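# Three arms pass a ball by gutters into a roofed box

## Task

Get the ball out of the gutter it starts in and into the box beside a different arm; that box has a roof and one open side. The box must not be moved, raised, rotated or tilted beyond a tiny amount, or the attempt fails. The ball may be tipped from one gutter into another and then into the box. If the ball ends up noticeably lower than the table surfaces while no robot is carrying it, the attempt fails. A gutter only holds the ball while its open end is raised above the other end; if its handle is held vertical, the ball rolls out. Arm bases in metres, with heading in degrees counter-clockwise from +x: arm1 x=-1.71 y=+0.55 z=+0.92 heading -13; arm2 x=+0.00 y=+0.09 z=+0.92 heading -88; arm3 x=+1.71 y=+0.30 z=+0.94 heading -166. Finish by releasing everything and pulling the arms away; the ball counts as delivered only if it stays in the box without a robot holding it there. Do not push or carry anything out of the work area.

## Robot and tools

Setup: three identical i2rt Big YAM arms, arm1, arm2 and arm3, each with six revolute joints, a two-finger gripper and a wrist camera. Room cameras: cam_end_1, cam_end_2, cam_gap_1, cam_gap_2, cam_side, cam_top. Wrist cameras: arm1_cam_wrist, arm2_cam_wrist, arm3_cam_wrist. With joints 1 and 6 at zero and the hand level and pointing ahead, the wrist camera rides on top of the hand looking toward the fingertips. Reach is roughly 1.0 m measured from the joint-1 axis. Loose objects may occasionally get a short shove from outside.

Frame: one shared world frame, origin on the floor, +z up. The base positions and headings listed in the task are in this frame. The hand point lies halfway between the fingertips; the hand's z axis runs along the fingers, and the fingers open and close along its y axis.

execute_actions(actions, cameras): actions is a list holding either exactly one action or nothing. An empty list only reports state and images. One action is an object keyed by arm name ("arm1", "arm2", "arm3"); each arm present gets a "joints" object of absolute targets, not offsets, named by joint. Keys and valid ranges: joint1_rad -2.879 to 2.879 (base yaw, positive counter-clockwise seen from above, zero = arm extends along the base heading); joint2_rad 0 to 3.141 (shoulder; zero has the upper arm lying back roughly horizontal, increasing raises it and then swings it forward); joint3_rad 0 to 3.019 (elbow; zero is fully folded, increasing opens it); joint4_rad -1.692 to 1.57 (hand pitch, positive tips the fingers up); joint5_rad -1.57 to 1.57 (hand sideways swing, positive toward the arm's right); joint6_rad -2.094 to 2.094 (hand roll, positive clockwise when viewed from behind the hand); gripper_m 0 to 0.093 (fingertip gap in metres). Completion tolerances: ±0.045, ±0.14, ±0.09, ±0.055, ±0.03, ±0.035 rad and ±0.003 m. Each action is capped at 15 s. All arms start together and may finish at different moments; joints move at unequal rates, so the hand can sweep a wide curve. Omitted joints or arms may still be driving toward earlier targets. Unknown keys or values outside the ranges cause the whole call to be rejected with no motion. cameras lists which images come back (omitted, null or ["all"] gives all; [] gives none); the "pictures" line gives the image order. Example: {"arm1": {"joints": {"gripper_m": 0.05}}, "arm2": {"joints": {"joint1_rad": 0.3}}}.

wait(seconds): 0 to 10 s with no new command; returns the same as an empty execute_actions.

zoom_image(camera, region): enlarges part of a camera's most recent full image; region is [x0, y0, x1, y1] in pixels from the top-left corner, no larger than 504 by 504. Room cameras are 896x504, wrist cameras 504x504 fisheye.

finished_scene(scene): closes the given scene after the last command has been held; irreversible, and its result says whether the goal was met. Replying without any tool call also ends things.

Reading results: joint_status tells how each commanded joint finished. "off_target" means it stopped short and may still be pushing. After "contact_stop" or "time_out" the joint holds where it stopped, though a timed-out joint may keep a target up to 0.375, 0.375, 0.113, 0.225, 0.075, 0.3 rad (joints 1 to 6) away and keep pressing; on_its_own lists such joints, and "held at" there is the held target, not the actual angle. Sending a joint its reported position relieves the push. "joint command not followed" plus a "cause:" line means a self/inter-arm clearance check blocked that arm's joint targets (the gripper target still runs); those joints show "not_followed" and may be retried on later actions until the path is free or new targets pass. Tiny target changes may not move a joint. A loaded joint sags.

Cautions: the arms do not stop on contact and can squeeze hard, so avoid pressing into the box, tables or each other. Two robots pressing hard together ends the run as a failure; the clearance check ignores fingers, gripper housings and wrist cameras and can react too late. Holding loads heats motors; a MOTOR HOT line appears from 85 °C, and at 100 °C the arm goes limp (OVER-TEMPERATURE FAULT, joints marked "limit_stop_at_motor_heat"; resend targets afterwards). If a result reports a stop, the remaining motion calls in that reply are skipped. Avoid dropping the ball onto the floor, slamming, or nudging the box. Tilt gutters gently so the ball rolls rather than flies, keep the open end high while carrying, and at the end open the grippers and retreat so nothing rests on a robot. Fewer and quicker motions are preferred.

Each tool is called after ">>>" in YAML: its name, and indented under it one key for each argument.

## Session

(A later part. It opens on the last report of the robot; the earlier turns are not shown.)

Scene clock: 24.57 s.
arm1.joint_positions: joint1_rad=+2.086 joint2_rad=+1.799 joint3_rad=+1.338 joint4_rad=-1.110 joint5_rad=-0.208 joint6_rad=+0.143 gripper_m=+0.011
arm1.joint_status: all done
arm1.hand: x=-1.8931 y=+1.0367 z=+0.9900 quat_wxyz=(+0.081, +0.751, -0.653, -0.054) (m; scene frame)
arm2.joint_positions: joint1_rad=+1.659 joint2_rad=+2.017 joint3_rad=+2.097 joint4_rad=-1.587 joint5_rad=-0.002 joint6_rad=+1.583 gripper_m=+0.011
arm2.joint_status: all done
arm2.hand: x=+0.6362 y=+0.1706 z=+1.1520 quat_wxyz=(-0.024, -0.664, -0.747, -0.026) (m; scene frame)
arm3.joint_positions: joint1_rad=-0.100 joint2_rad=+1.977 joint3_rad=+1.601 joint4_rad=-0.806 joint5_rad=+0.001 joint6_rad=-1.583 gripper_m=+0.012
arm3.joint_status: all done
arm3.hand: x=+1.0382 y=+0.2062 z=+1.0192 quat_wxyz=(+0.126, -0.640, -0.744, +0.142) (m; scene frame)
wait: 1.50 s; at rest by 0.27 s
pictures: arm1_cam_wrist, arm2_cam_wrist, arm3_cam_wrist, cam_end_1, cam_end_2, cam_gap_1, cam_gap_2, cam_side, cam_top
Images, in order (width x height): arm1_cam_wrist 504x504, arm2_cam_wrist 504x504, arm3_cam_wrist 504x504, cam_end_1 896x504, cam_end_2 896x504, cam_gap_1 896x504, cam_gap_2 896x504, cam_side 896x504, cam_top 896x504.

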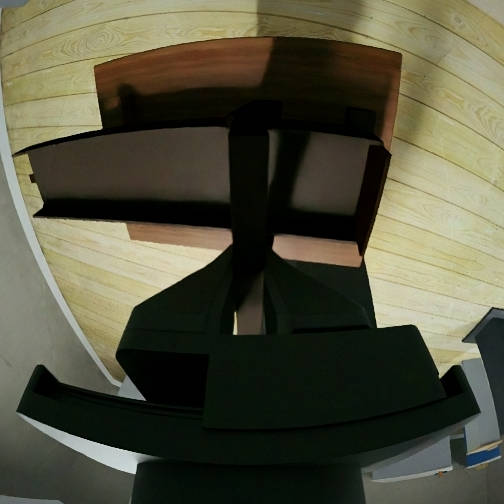

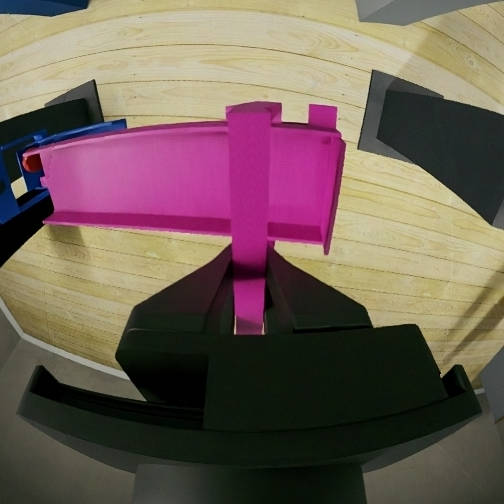

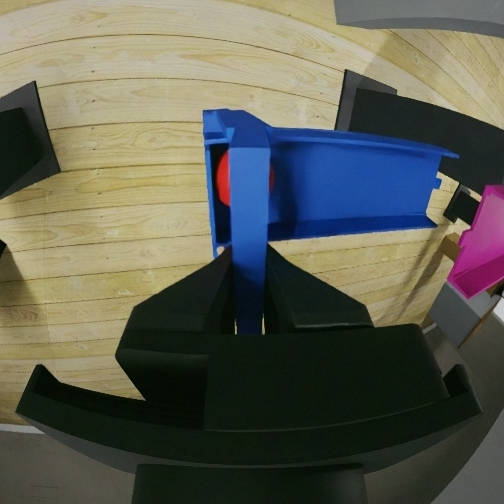

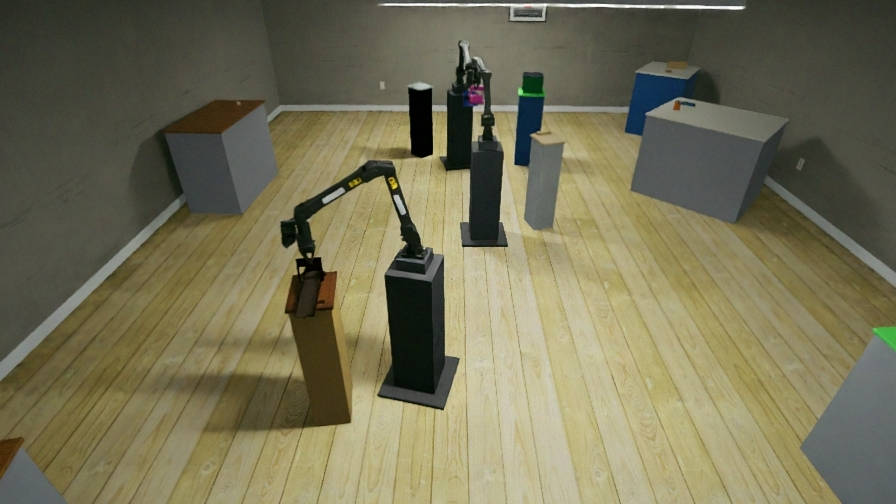

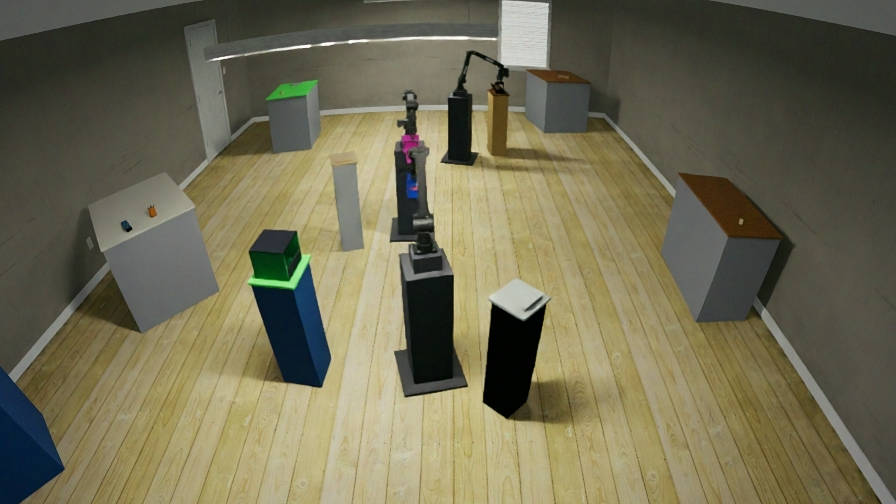

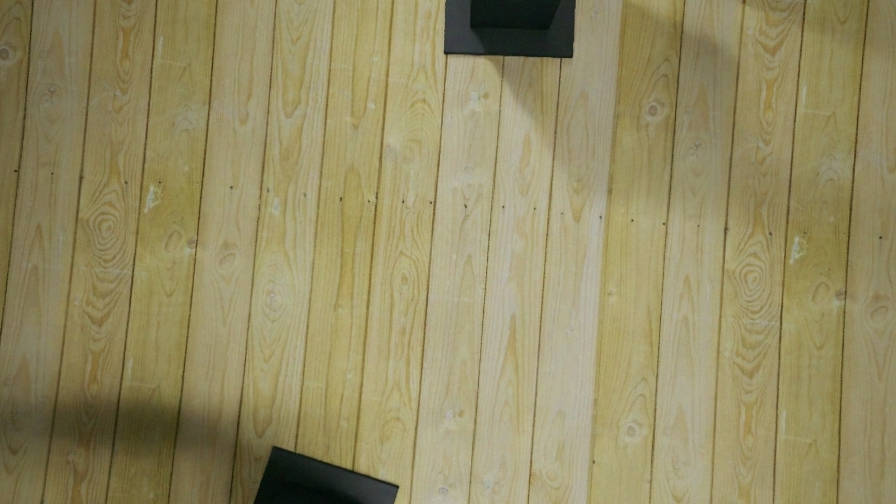

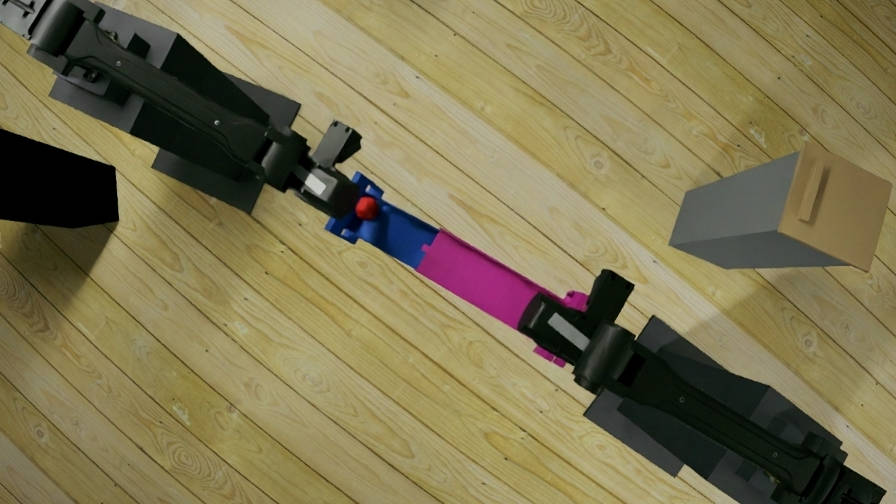

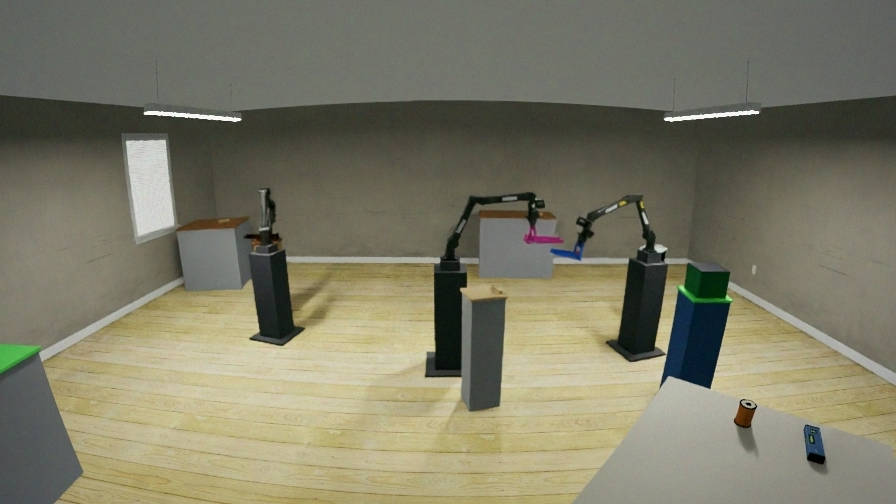

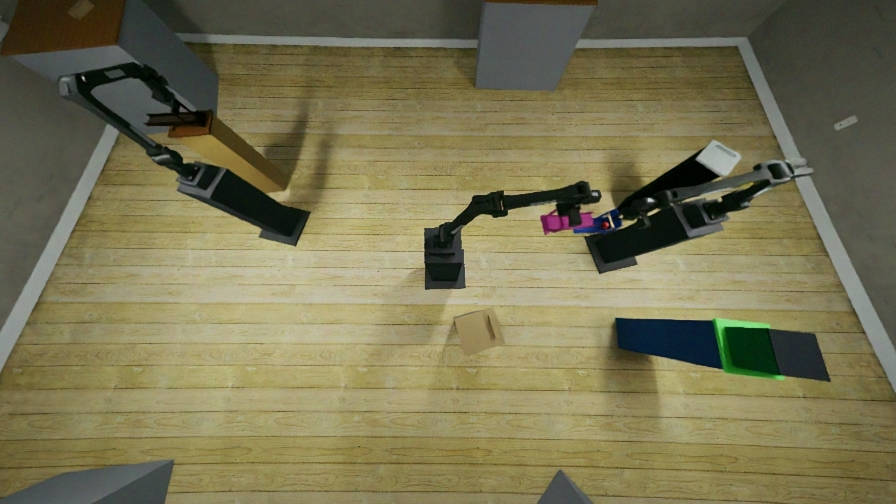

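>>> execute_actions:
  actions:
    - {"arm1":{"joints":{"gripper_m":0.05}},"arm2":{"joints":{"joint1_rad":0.2,"joint2_rad":1.77,"joint5_rad":-0.205,"joint6_rad":-0.062}},"arm3":{"joints":{"joint1_rad":1.0,"joint2_rad":1.39,"joint3_rad":0.975,"joint4_rad":-0.70}}}
  cameras: ["arm3_cam_wrist","cam_end_2","cam_top"]

Scene clock: 28.27 s.
arm1.joint_positions: joint1_rad=+2.086 joint2_rad=+1.788 joint3_rad=+1.338 joint4_rad=-1.109 joint5_rad=-0.208 joint6_rad=+0.143 gripper_m=+0.050
arm1.joint_status: all done
arm1.hand: x=-1.8934 y=+1.0373 z=+0.9954 quat_wxyz=(+0.078, +0.751, -0.653, -0.058) (m; scene frame)
arm2.joint_positions: joint1_rad=+0.190 joint2_rad=+1.797 joint3_rad=+2.103 joint4_rad=-1.587 joint5_rad=-0.198 joint6_rad=-0.055 gripper_m=+0.011
arm2.joint_status: all done
arm2.hand: x=+0.1695 y=-0.4950 z=+1.2901 quat_wxyz=(-0.177, -0.578, -0.797, +0.017) (m; scene frame)
arm3.joint_positions: joint1_rad=+1.005 joint2_rad=+1.401 joint3_rad=+0.966 joint4_rad=-0.708 joint5_rad=-0.004 joint6_rad=-1.583 gripper_m=+0.012
arm3.joint_status: all done
arm3.hand: x=+1.5616 y=-0.1486 z=+1.0689 quat_wxyz=(+0.031, -0.154, -0.965, +0.208) (m; scene frame)
pictures: arm3_cam_wrist, cam_end_2, cam_top
Images, in order (width x height): arm3_cam_wrist 504x504, cam_end_2 896x504, cam_top 896x504.

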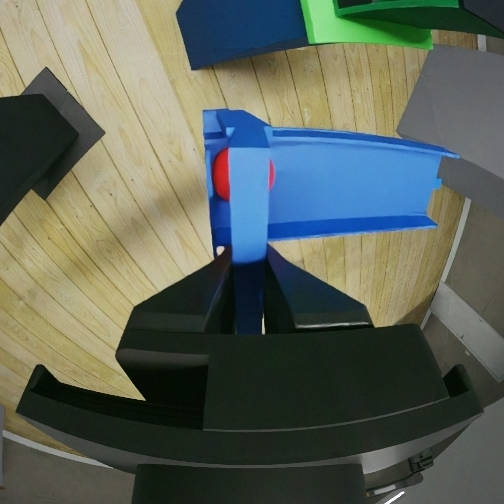

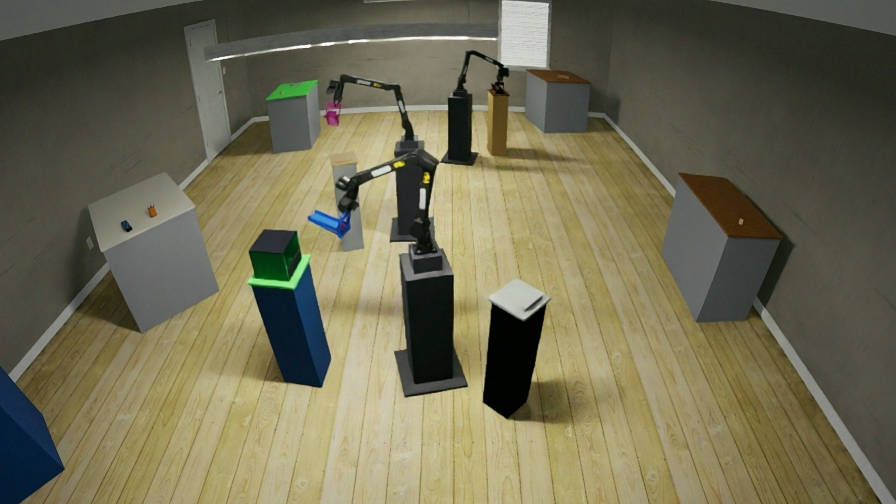

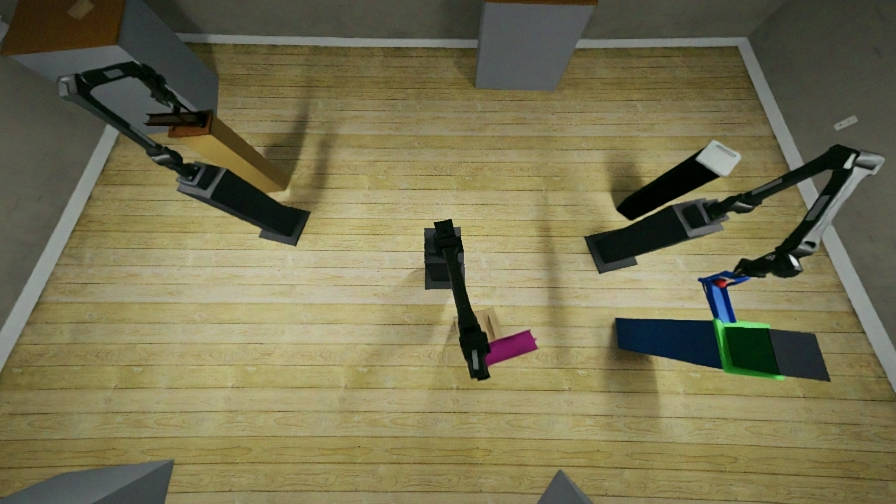

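>>> zoom_image:
  camera: "arm3_cam_wrist"
  region: [290, 0, 504, 70]

>>> zoom_image:
  camera: "cam_top"
  region: [690, 250, 840, 390]

Region (290, 0, 504, 70) of arm3_cam_wrist's 504x504 image, scaled by 2.355, with more detail than that image has; it fills the top 165 rows of this view, and the rest is white.

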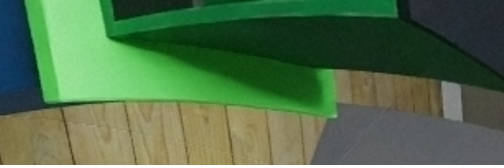

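Region (690, 250, 840, 390) of cam_top's 896x504 image, scaled by 3.360, with more detail than that image has; it fills the top 470 rows of this view, and the rest is white.

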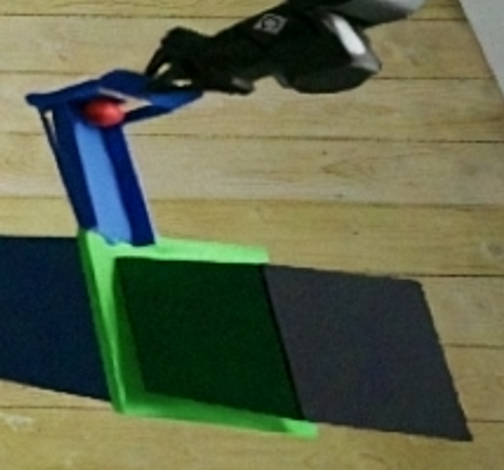

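>>> execute_actions:
  actions:
    - {"arm1":{"joints":{"joint2_rad":1.52}},"arm2":{"joints":{"joint1_rad":0.207,"joint3_rad":1.505,"joint4_rad":-1.12}},"arm3":{"joints":{"joint1_rad":1.41,"joint4_rad":-0.845}}}
  cameras: ["arm3_cam_wrist","cam_end_2","cam_top","arm1_cam_wrist"]

Scene clock: 30.30 s.
arm1.joint_positions: joint1_rad=+2.086 joint2_rad=+1.507 joint3_rad=+1.338 joint4_rad=-1.109 joint5_rad=-0.208 joint6_rad=+0.143 gripper_m=+0.050
arm1.joint_status: all done
arm1.hand: x=-1.8938 y=+1.0320 z=+1.1343 quat_wxyz=(+0.002, +0.753, -0.634, -0.175) (m; scene frame)
arm2.joint_positions: joint1_rad=+0.197 joint2_rad=+1.784 joint3_rad=+1.498 joint4_rad=-1.134 joint5_rad=-0.199 joint6_rad=-0.059 gripper_m=+0.011
arm2.joint_status: all done
arm2.hand: x=+0.1665 y=-0.4601 z=+1.0617 quat_wxyz=(-0.125, -0.584, -0.802, -0.029) (m; scene frame)
arm3.joint_positions: joint1_rad=+1.417 joint2_rad=+1.401 joint3_rad=+0.966 joint4_rad=-0.843 joint5_rad=-0.003 joint6_rad=-1.584 gripper_m=+0.012
arm3.joint_status: all done
arm3.hand: x=+1.7515 y=-0.1412 z=+1.0587 quat_wxyz=(-0.010, +0.048, -0.988, +0.145) (m; scene frame)
pictures: arm1_cam_wrist, arm3_cam_wrist, cam_end_2, cam_top
Images, in order (width x height): arm1_cam_wrist 504x504, arm3_cam_wrist 504x504, cam_end_2 896x504, cam_top 896x504.

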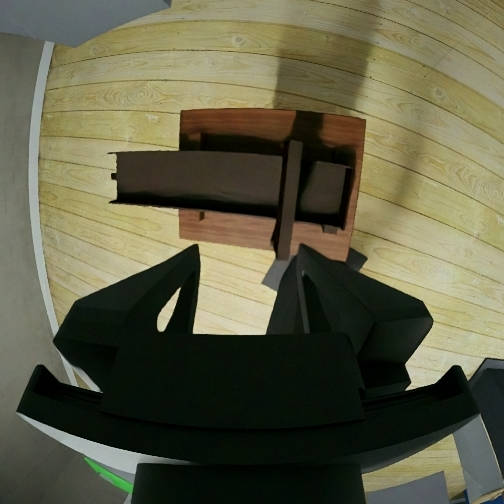

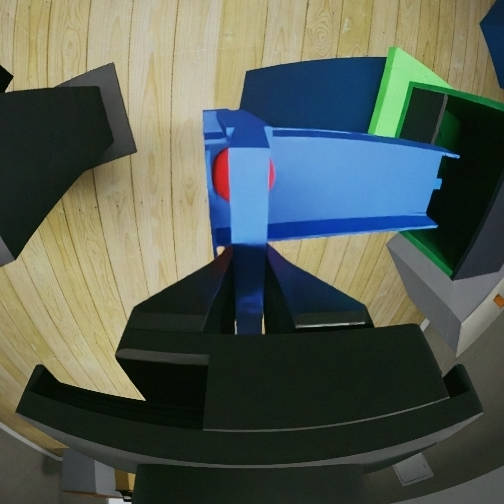

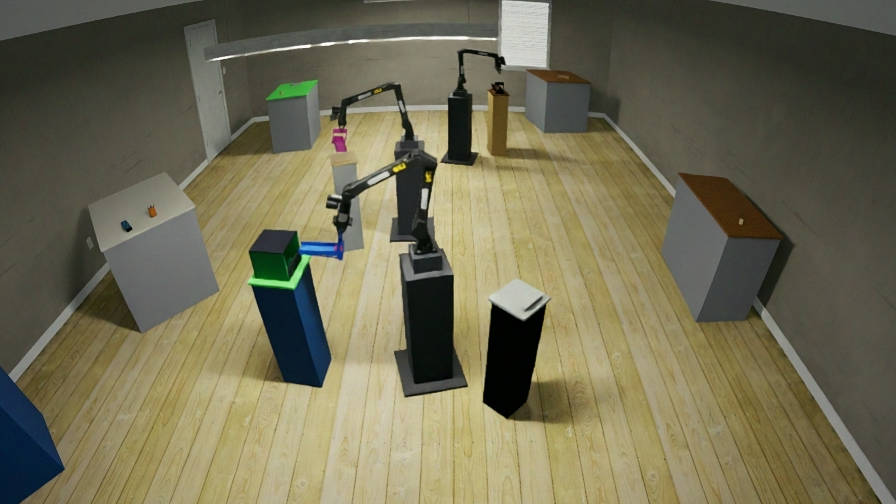

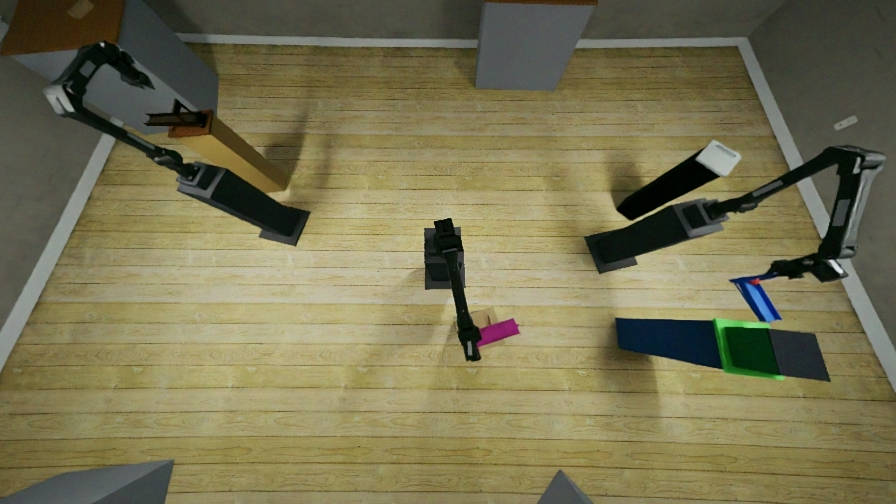

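>>> zoom_image:
  camera: "arm3_cam_wrist"
  region: [354, 40, 504, 300]

>>> zoom_image:
  camera: "cam_end_2"
  region: [240, 190, 370, 300]

Region (354, 40, 504, 300) of arm3_cam_wrist's 504x504 image, scaled by 1.938, with more detail than that image has; it fills the left 291 columns of this view, and the rest is white.

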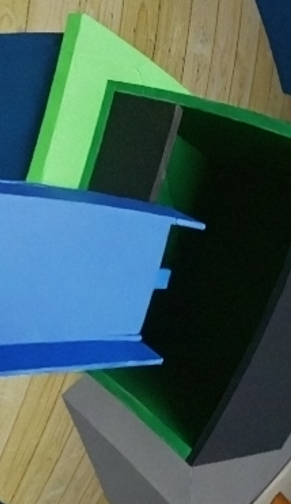

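Region (240, 190, 370, 300) of cam_end_2's 896x504 image, scaled by 3.877, with more detail than that image has; it fills the top 426 rows of this view, and the rest is white.

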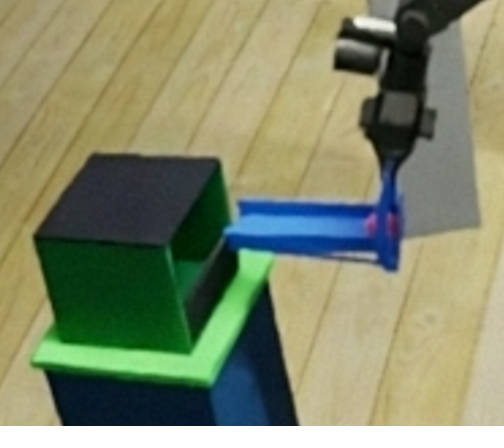

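>>> execute_actions:
  actions:
    - {"arm2":{"joints":{"joint2_rad":1.925}},"arm3":{"joints":{"joint3_rad":1.115,"joint4_rad":-0.91}}}
  cameras: ["arm3_cam_wrist","arm2_cam_wrist"]

Scene clock: 32.93 s.
arm1.joint_positions: joint1_rad=+2.086 joint2_rad=+1.507 joint3_rad=+1.338 joint4_rad=-1.109 joint5_rad=-0.208 joint6_rad=+0.143 gripper_m=+0.050
arm1.joint_status: not commanded
arm1.hand: x=-1.8938 y=+1.0320 z=+1.1343 quat_wxyz=(+0.002, +0.753, -0.634, -0.175) (m; scene frame)
arm2.joint_positions: joint1_rad=+0.198 joint2_rad=+1.949 joint3_rad=+1.496 joint4_rad=-1.129 joint5_rad=-0.201 joint6_rad=-0.059 gripper_m=+0.011
arm2.joint_status: all done
arm2.hand: x=+0.1668 y=-0.4545 z=+0.9704 quat_wxyz=(-0.063, -0.591, -0.800, -0.081) (m; scene frame)
arm3.joint_positions: joint1_rad=+1.417 joint2_rad=+1.401 joint3_rad=+1.048 joint4_rad=-0.912 joint5_rad=-0.003 joint6_rad=-1.584 gripper_m=+0.012
arm3.joint_status: all done
arm3.hand: x=+1.7525 y=-0.1563 z=+1.0885 quat_wxyz=(-0.011, +0.048, -0.987, +0.152) (m; scene frame)
pictures: arm2_cam_wrist, arm3_cam_wrist
Images, in order (width x height): arm2_cam_wrist 504x504, arm3_cam_wrist 504x504.

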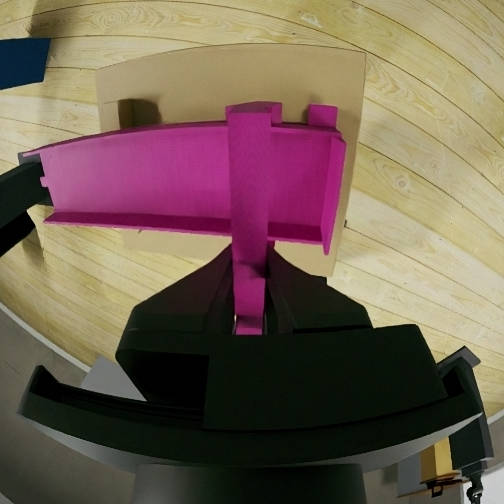

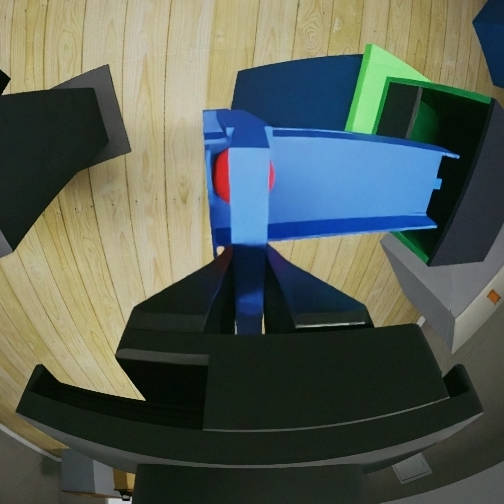

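>>> execute_actions:
  actions:
    - {"arm2":{"joints":{"gripper_m":0.05}},"arm3":{"joints":{"joint2_rad":1.605,"joint3_rad":1.337,"joint4_rad":-0.985}}}
  cameras: ["arm3_cam_wrist","cam_end_2"]

Scene clock: 34.20 s.
arm1.joint_positions: joint1_rad=+2.086 joint2_rad=+1.507 joint3_rad=+1.338 joint4_rad=-1.109 joint5_rad=-0.208 joint6_rad=+0.143 gripper_m=+0.050
arm1.joint_status: not commanded
arm1.hand: x=-1.8938 y=+1.0320 z=+1.1343 quat_wxyz=(+0.002, +0.753, -0.634, -0.175) (m; scene frame)
arm2.joint_positions: joint1_rad=+0.198 joint2_rad=+1.947 joint3_rad=+1.496 joint4_rad=-1.129 joint5_rad=-0.201 joint6_rad=-0.059 gripper_m=+0.050
arm2.joint_status: all done
arm2.hand: x=+0.1669 y=-0.4546 z=+0.9715 quat_wxyz=(-0.064, -0.591, -0.800, -0.081) (m; scene frame)
arm3.joint_positions: joint1_rad=+1.417 joint2_rad=+1.618 joint3_rad=+1.263 joint4_rad=-0.986 joint5_rad=-0.003 joint6_rad=-1.584 gripper_m=+0.012
arm3.joint_status: all done
arm3.hand: x=+1.7581 y=-0.2204 z=+1.0725 quat_wxyz=(-0.009, +0.048, -0.992, +0.113) (m; scene frame)
pictures: arm3_cam_wrist, cam_end_2
Images, in order (width x height): arm3_cam_wrist 504x504, cam_end_2 896x504.

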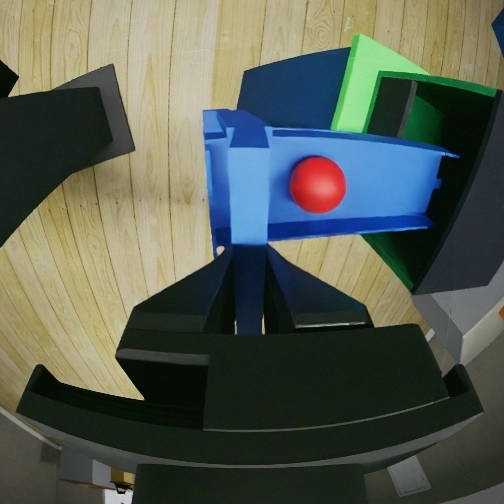

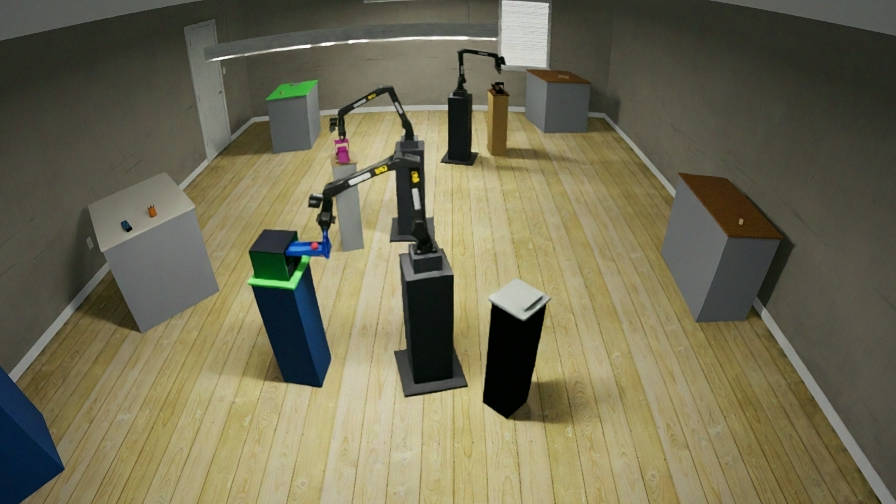

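>>> execute_actions:
  actions:
    - {"arm2":{"joints":{"joint2_rad":1.70}},"arm3":{"joints":{"joint2_rad":1.685,"joint3_rad":1.447,"joint4_rad":-1.075}}}
  cameras: ["arm3_cam_wrist","cam_end_2"]

Scene clock: 35.60 s.
arm1.joint_positions: joint1_rad=+2.086 joint2_rad=+1.507 joint3_rad=+1.338 joint4_rad=-1.109 joint5_rad=-0.208 joint6_rad=+0.143 gripper_m=+0.050
arm1.joint_status: not commanded
arm1.hand: x=-1.8938 y=+1.0320 z=+1.1343 quat_wxyz=(+0.002, +0.753, -0.634, -0.175) (m; scene frame)
arm2.joint_positions: joint1_rad=+0.198 joint2_rad=+1.683 joint3_rad=+1.496 joint4_rad=-1.129 joint5_rad=-0.202 joint6_rad=-0.059 gripper_m=+0.050
arm2.joint_status: all done
arm2.hand: x=+0.1667 y=-0.4567 z=+1.1162 quat_wxyz=(-0.164, -0.576, -0.801, +0.003) (m; scene frame)
arm3.joint_positions: joint1_rad=+1.417 joint2_rad=+1.689 joint3_rad=+1.368 joint4_rad=-1.071 joint5_rad=-0.003 joint6_rad=-1.584 gripper_m=+0.012
arm3.joint_status: all done
arm3.hand: x=+1.7596 y=-0.2388 z=+1.0757 quat_wxyz=(-0.008, +0.048, -0.995, +0.088) (m; scene frame)
pictures: arm3_cam_wrist, cam_end_2
Images, in order (width x height): arm3_cam_wrist 504x504, cam_end_2 896x504.

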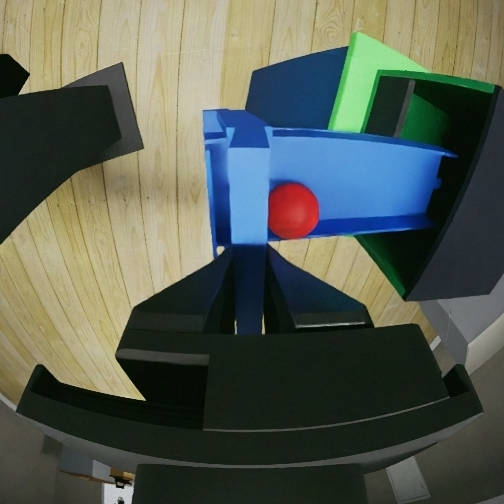

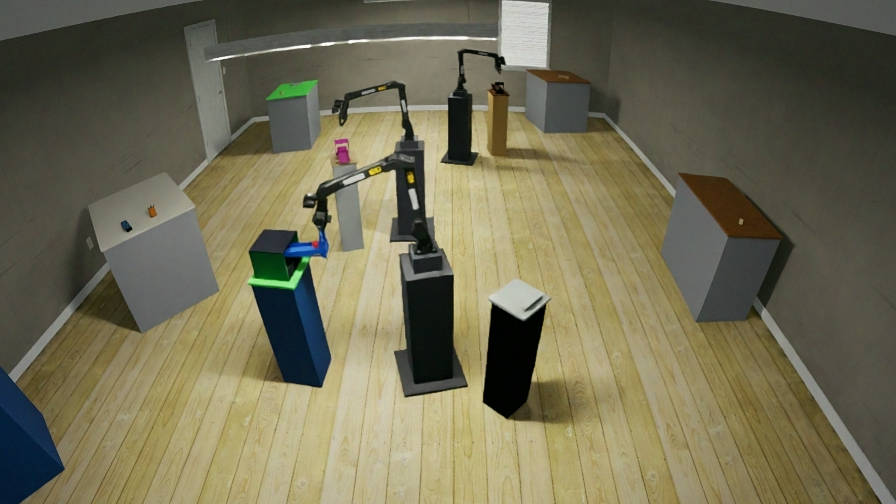

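>>> wait:
  seconds: 2

Scene clock: 37.63 s.
arm1.joint_positions: joint1_rad=+2.086 joint2_rad=+1.507 joint3_rad=+1.338 joint4_rad=-1.109 joint5_rad=-0.208 joint6_rad=+0.143 gripper_m=+0.050
arm1.joint_status: not commanded
arm1.hand: x=-1.8938 y=+1.0320 z=+1.1343 quat_wxyz=(+0.002, +0.753, -0.634, -0.175) (m; scene frame)
arm2.joint_positions: joint1_rad=+0.198 joint2_rad=+1.683 joint3_rad=+1.496 joint4_rad=-1.129 joint5_rad=-0.202 joint6_rad=-0.059 gripper_m=+0.050
arm2.joint_status: all done
arm2.hand: x=+0.1667 y=-0.4567 z=+1.1162 quat_wxyz=(-0.164, -0.576, -0.801, +0.003) (m; scene frame)
arm3.joint_positions: joint1_rad=+1.417 joint2_rad=+1.689 joint3_rad=+1.368 joint4_rad=-1.073 joint5_rad=-0.003 joint6_rad=-1.584 gripper_m=+0.012
arm3.joint_status: all done
arm3.hand: x=+1.7596 y=-0.2384 z=+1.0757 quat_wxyz=(-0.008, +0.048, -0.995, +0.088) (m; scene frame)
wait: 2.00 s; at rest by 0.23 s
pictures: arm1_cam_wrist, arm2_cam_wrist, arm3_cam_wrist, cam_end_1, cam_end_2, cam_gap_1, cam_gap_2, cam_side, cam_top
Images, in order (width x height): arm1_cam_wrist 504x504, arm2_cam_wrist 504x504, arm3_cam_wrist 504x504, cam_end_1 896x504, cam_end_2 896x504, cam_gap_1 896x504, cam_gap_2 896x504, cam_side 896x504, cam_top 896x504.

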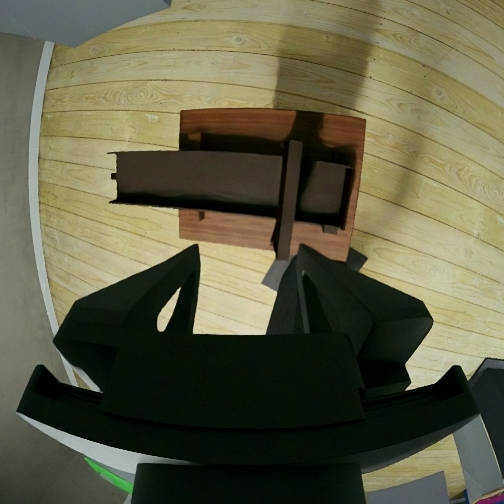

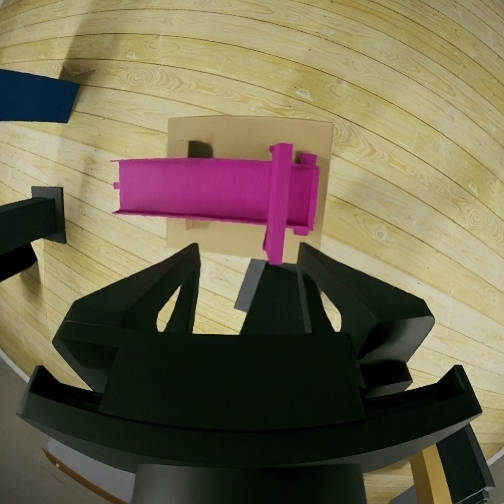

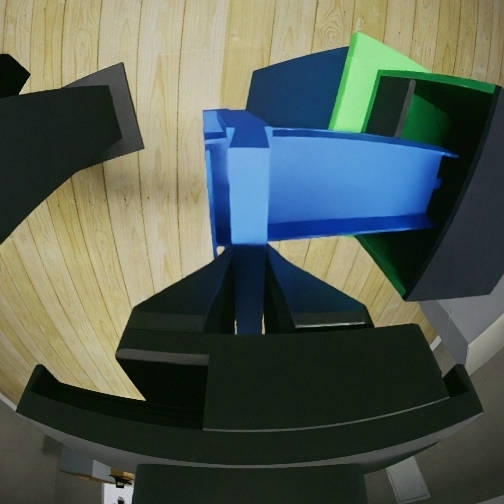

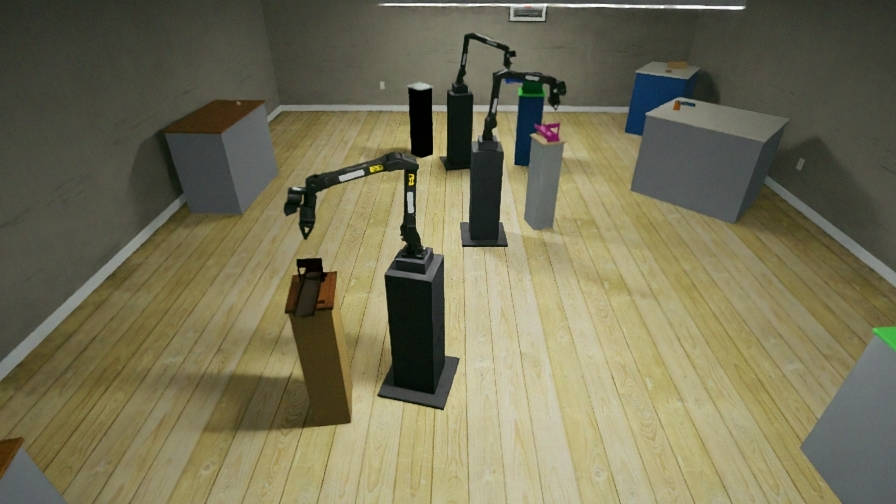

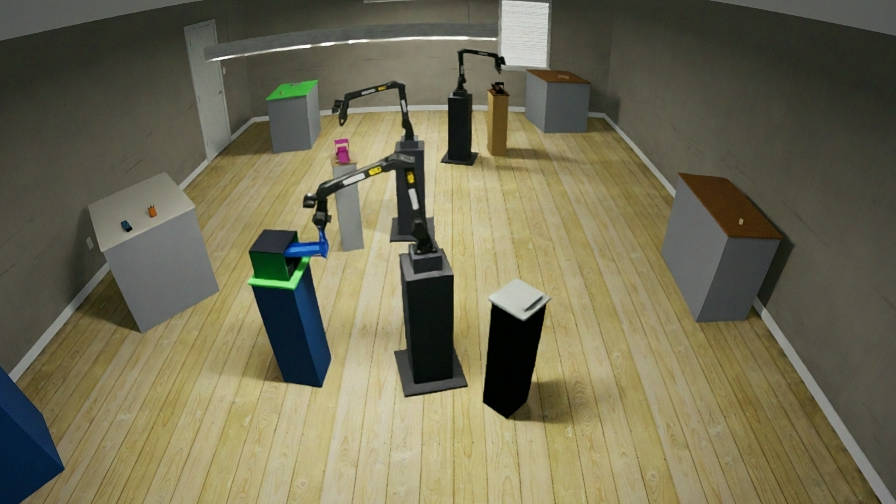

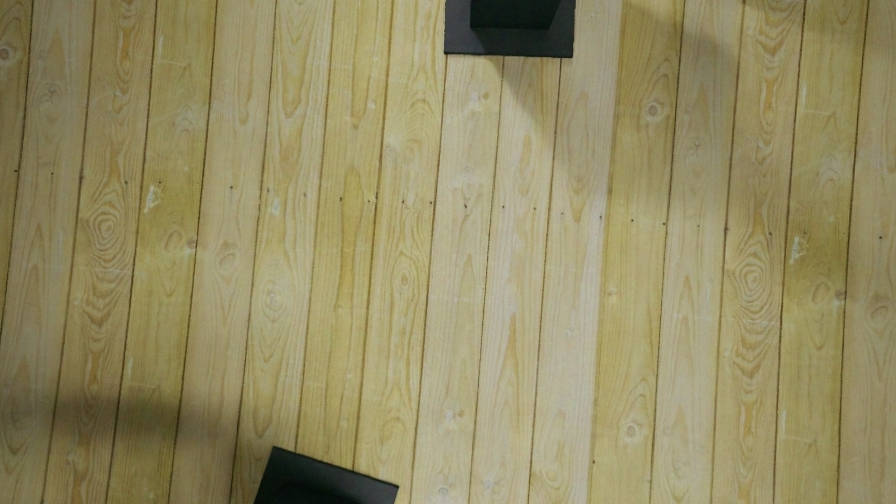

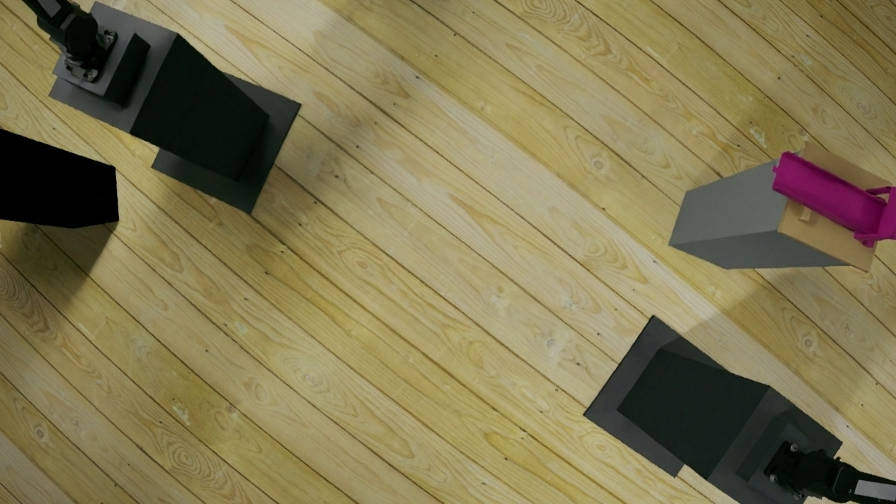

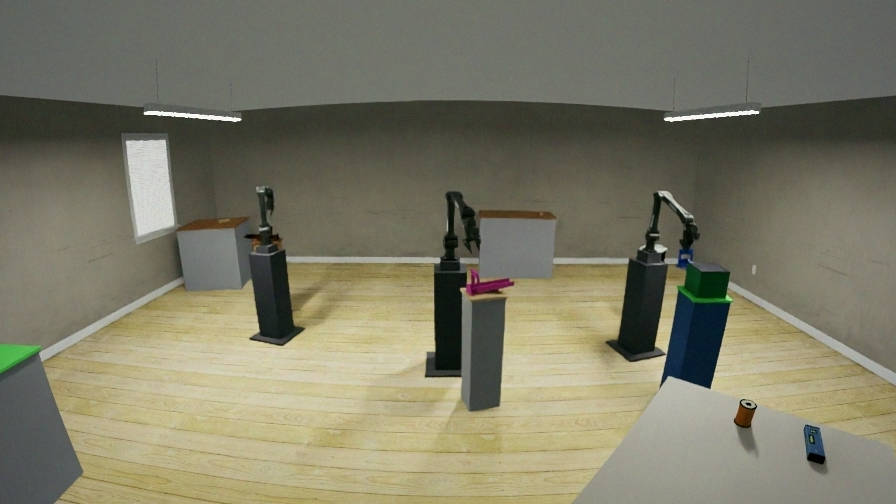

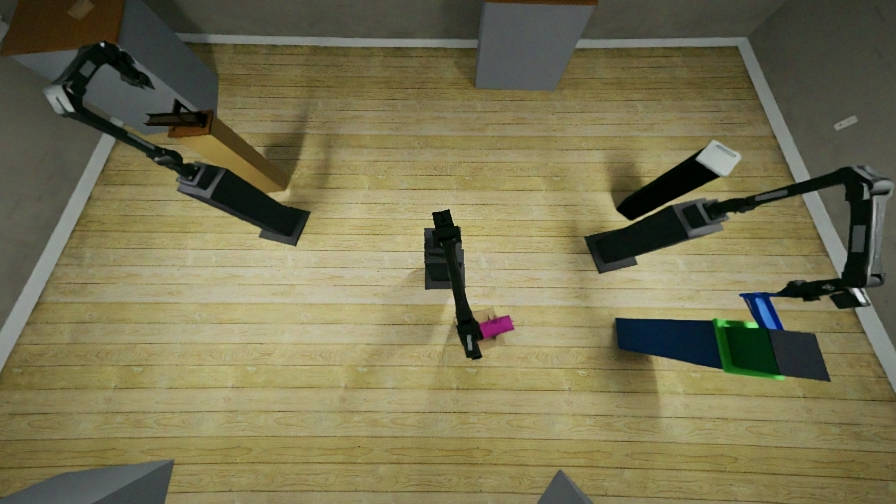

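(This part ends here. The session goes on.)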